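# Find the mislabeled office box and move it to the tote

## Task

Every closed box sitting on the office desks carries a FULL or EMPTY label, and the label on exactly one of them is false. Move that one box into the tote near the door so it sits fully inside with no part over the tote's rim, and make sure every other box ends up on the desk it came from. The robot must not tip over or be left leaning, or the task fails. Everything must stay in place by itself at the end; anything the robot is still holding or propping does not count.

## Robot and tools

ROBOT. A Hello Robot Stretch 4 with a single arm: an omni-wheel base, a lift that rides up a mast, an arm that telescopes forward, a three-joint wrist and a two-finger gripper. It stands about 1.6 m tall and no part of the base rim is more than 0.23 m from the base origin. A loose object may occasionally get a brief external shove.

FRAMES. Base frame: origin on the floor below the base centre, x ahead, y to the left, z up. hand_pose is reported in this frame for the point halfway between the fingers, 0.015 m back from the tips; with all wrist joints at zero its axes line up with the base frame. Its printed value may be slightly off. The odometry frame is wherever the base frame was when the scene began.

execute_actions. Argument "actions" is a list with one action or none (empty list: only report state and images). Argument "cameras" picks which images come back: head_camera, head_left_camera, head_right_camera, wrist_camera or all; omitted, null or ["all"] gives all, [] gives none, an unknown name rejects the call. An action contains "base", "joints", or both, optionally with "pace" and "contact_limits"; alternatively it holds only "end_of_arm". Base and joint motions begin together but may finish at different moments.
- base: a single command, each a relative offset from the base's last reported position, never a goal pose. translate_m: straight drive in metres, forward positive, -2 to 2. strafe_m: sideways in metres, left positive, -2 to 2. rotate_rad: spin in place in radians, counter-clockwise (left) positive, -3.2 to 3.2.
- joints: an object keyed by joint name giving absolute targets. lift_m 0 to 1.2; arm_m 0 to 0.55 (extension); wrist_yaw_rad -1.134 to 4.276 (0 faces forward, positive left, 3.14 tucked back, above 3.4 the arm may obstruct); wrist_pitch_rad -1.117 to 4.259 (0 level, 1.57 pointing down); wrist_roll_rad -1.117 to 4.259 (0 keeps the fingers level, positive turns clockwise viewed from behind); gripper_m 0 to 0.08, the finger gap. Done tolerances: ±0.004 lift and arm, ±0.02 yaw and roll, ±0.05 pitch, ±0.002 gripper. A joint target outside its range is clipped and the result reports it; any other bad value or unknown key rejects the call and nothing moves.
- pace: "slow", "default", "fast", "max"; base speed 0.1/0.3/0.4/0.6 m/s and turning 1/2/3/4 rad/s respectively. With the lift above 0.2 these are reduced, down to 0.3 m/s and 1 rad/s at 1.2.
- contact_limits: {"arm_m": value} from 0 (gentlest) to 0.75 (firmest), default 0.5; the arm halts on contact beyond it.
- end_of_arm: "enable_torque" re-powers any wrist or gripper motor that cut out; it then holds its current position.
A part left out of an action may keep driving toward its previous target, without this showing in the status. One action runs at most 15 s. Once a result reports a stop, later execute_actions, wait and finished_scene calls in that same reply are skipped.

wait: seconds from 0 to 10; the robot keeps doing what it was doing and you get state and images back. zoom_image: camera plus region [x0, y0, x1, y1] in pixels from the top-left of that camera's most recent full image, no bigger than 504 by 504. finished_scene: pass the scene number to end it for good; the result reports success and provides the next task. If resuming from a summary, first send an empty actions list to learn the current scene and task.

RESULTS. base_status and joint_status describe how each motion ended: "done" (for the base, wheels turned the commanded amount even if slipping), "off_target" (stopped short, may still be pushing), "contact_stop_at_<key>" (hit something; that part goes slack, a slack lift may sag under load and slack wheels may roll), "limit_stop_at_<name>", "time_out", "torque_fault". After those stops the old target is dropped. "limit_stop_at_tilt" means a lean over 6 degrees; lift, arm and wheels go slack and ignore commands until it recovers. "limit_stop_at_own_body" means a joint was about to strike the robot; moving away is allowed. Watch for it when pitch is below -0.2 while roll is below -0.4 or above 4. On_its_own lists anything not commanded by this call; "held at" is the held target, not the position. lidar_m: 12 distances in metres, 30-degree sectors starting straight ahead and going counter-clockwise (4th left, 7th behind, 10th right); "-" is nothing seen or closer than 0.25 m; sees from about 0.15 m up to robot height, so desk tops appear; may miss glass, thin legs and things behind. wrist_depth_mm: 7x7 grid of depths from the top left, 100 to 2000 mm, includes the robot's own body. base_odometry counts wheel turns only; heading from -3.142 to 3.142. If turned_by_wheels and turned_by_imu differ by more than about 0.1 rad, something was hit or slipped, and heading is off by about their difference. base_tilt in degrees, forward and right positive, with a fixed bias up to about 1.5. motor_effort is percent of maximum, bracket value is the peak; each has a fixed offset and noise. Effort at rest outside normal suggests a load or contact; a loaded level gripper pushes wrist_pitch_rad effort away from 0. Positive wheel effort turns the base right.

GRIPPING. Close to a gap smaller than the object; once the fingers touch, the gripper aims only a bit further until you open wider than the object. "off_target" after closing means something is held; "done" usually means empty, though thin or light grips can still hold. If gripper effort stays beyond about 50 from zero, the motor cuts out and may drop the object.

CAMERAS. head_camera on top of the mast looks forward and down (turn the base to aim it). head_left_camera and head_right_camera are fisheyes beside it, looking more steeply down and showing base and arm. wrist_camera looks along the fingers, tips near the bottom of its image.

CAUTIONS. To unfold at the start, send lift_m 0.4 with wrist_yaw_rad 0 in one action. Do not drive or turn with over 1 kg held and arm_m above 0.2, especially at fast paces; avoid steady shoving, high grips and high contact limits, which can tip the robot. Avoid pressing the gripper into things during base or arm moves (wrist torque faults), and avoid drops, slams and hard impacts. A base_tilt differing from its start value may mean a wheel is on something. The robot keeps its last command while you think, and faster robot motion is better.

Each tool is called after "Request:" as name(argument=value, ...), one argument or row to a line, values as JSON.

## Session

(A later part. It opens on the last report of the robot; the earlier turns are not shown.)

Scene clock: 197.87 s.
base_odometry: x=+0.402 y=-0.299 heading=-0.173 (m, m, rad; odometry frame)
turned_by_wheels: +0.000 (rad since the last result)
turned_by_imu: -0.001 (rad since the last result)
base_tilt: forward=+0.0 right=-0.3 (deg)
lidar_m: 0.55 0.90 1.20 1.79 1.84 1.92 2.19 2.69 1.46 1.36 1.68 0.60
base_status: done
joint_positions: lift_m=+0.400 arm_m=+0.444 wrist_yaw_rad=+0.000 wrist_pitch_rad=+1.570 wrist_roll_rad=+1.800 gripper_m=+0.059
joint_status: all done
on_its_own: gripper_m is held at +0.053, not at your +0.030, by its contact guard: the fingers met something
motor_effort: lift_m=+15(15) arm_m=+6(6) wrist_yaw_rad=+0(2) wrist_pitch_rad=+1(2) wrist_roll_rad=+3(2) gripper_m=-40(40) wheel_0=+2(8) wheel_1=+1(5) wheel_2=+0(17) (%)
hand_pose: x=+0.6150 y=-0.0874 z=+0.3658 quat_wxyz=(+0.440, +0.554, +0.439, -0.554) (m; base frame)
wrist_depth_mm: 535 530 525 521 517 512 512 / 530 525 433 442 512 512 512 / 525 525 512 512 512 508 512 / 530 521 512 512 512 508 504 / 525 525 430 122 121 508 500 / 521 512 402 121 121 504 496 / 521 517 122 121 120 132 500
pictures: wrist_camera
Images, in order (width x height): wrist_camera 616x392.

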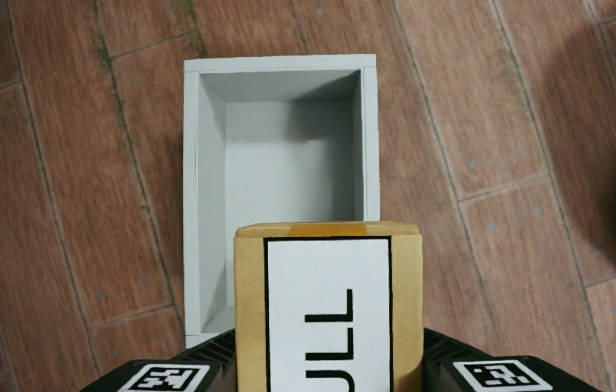

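Request:
execute_actions(
  actions=[
    {"base":{"strafe_m":-0.063},"joints":{"arm_m":0.475,"lift_m":0.065}},
  ],
  cameras=[],
)

Request:
execute_actions(
  actions=[
    {"joints":{"gripper_m":0.072}},
  ],
  cameras=[],
)

Request:
execute_actions(
  actions=[
    {"joints":{"lift_m":0.25},"pace":"fast"},
  ],
  cameras=["wrist_camera"],
)

Scene clock: 208.17 s.
base_odometry: x=+0.391 y=-0.361 heading=-0.172 (m, m, rad; odometry frame)
turned_by_wheels: +0.000 (rad since the last result)
turned_by_imu: -0.001 (rad since the last result)
base_tilt: forward=-0.1 right=-0.3 (deg)
lidar_m: 0.58 0.93 1.20 1.86 1.91 1.96 2.19 2.69 1.37 1.31 1.73 0.55
base_status: done
joint_positions: lift_m=+0.065 arm_m=+0.474 wrist_yaw_rad=+0.000 wrist_pitch_rad=+1.570 wrist_roll_rad=+1.800 gripper_m=+0.059
joint_status: all done
on_its_own: gripper_m is held at +0.053, not at your +0.030, by its contact guard: the fingers met something
motor_effort: lift_m=+15(16) arm_m=+6(8) wrist_yaw_rad=+1(1) wrist_pitch_rad=+1(1) wrist_roll_rad=+2(1) gripper_m=-40(40) wheel_0=+0(9) wheel_1=+2(8) wheel_2=+0(1) (%)
hand_pose: x=+0.6450 y=-0.0874 z=+0.0308 quat_wxyz=(+0.440, +0.554, +0.439, -0.554) (m; base frame)
wrist_depth_mm: 113 162 178 177 176 174 - / 114 163 178 177 175 174 149 / 114 163 177 176 174 174 151 / 114 163 176 175 174 172 151 / 113 161 176 122 121 172 152 / 112 160 175 121 121 171 152 / 111 143 122 121 120 131 -
pictures: none
No camera images: the call's "cameras" was empty. Leave "cameras" out to get every camera's image.

Scene clock: 208.97 s.
base_odometry: x=+0.391 y=-0.361 heading=-0.172 (m, m, rad; odometry frame)
turned_by_wheels: +0.000 (rad since the last result)
turned_by_imu: +0.000 (rad since the last result)
base_tilt: forward=-0.1 right=-0.3 (deg)
lidar_m: 0.57 0.94 1.19 1.86 1.93 1.92 2.20 2.70 1.38 1.28 1.72 0.54
base_status: not commanded
joint_positions: lift_m=+0.065 arm_m=+0.474 wrist_yaw_rad=+0.000 wrist_pitch_rad=+1.570 wrist_roll_rad=+1.800 gripper_m=+0.072
joint_status: all done
motor_effort: lift_m=+15(15) arm_m=+6(7) wrist_yaw_rad=-1(0) wrist_pitch_rad=+1(1) wrist_roll_rad=+0(0) gripper_m=+1(39) wheel_0=+0(0) wheel_1=+2(2) wheel_2=+0(0) (%)
hand_pose: x=+0.6450 y=-0.0874 z=+0.0308 quat_wxyz=(+0.440, +0.554, +0.439, -0.554) (m; base frame)
wrist_depth_mm: 113 162 178 177 176 175 - / 113 163 178 177 176 174 150 / 114 163 177 176 175 173 151 / 114 163 177 175 174 173 152 / 113 161 175 124 124 172 152 / 112 160 175 124 123 171 151 / 111 139 125 123 122 123 -
pictures: none
No camera images: the call's "cameras" was empty. Leave "cameras" out to get every camera's image.

Scene clock: 210.47 s.
base_odometry: x=+0.391 y=-0.361 heading=-0.172 (m, m, rad; odometry frame)
turned_by_wheels: +0.000 (rad since the last result)
turned_by_imu: +0.000 (rad since the last result)
base_tilt: forward=-0.1 right=-0.2 (deg)
lidar_m: 0.56 0.93 1.20 1.85 1.89 1.93 2.17 2.70 1.39 1.31 1.74 0.55
base_status: not commanded
joint_positions: lift_m=+0.250 arm_m=+0.474 wrist_yaw_rad=+0.000 wrist_pitch_rad=+1.570 wrist_roll_rad=+1.800 gripper_m=+0.072
joint_status: all done
motor_effort: lift_m=+21(21) arm_m=+6(7) wrist_yaw_rad=-1(2) wrist_pitch_rad=+1(1) wrist_roll_rad=+0(1) gripper_m=+1(2) wheel_0=+0(0) wheel_1=+2(2) wheel_2=+0(0) (%)
hand_pose: x=+0.6450 y=-0.0874 z=+0.2153 quat_wxyz=(+0.440, +0.554, +0.439, -0.554) (m; base frame)
wrist_depth_mm: 377 373 370 368 366 362 362 / 375 370 249 273 274 359 359 / 373 373 312 362 359 268 357 / 373 370 310 362 359 271 355 / 370 368 309 307 355 273 353 / 368 364 303 307 355 272 353 / 368 364 143 355 353 123 -
pictures: wrist_camera
Images, in order (width x height): wrist_camera 616x392.

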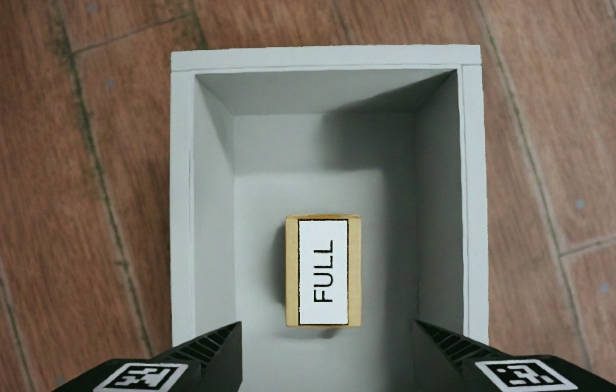

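Request:
finished_scene(
  scene=2,
)

The scene is finished: the task was done.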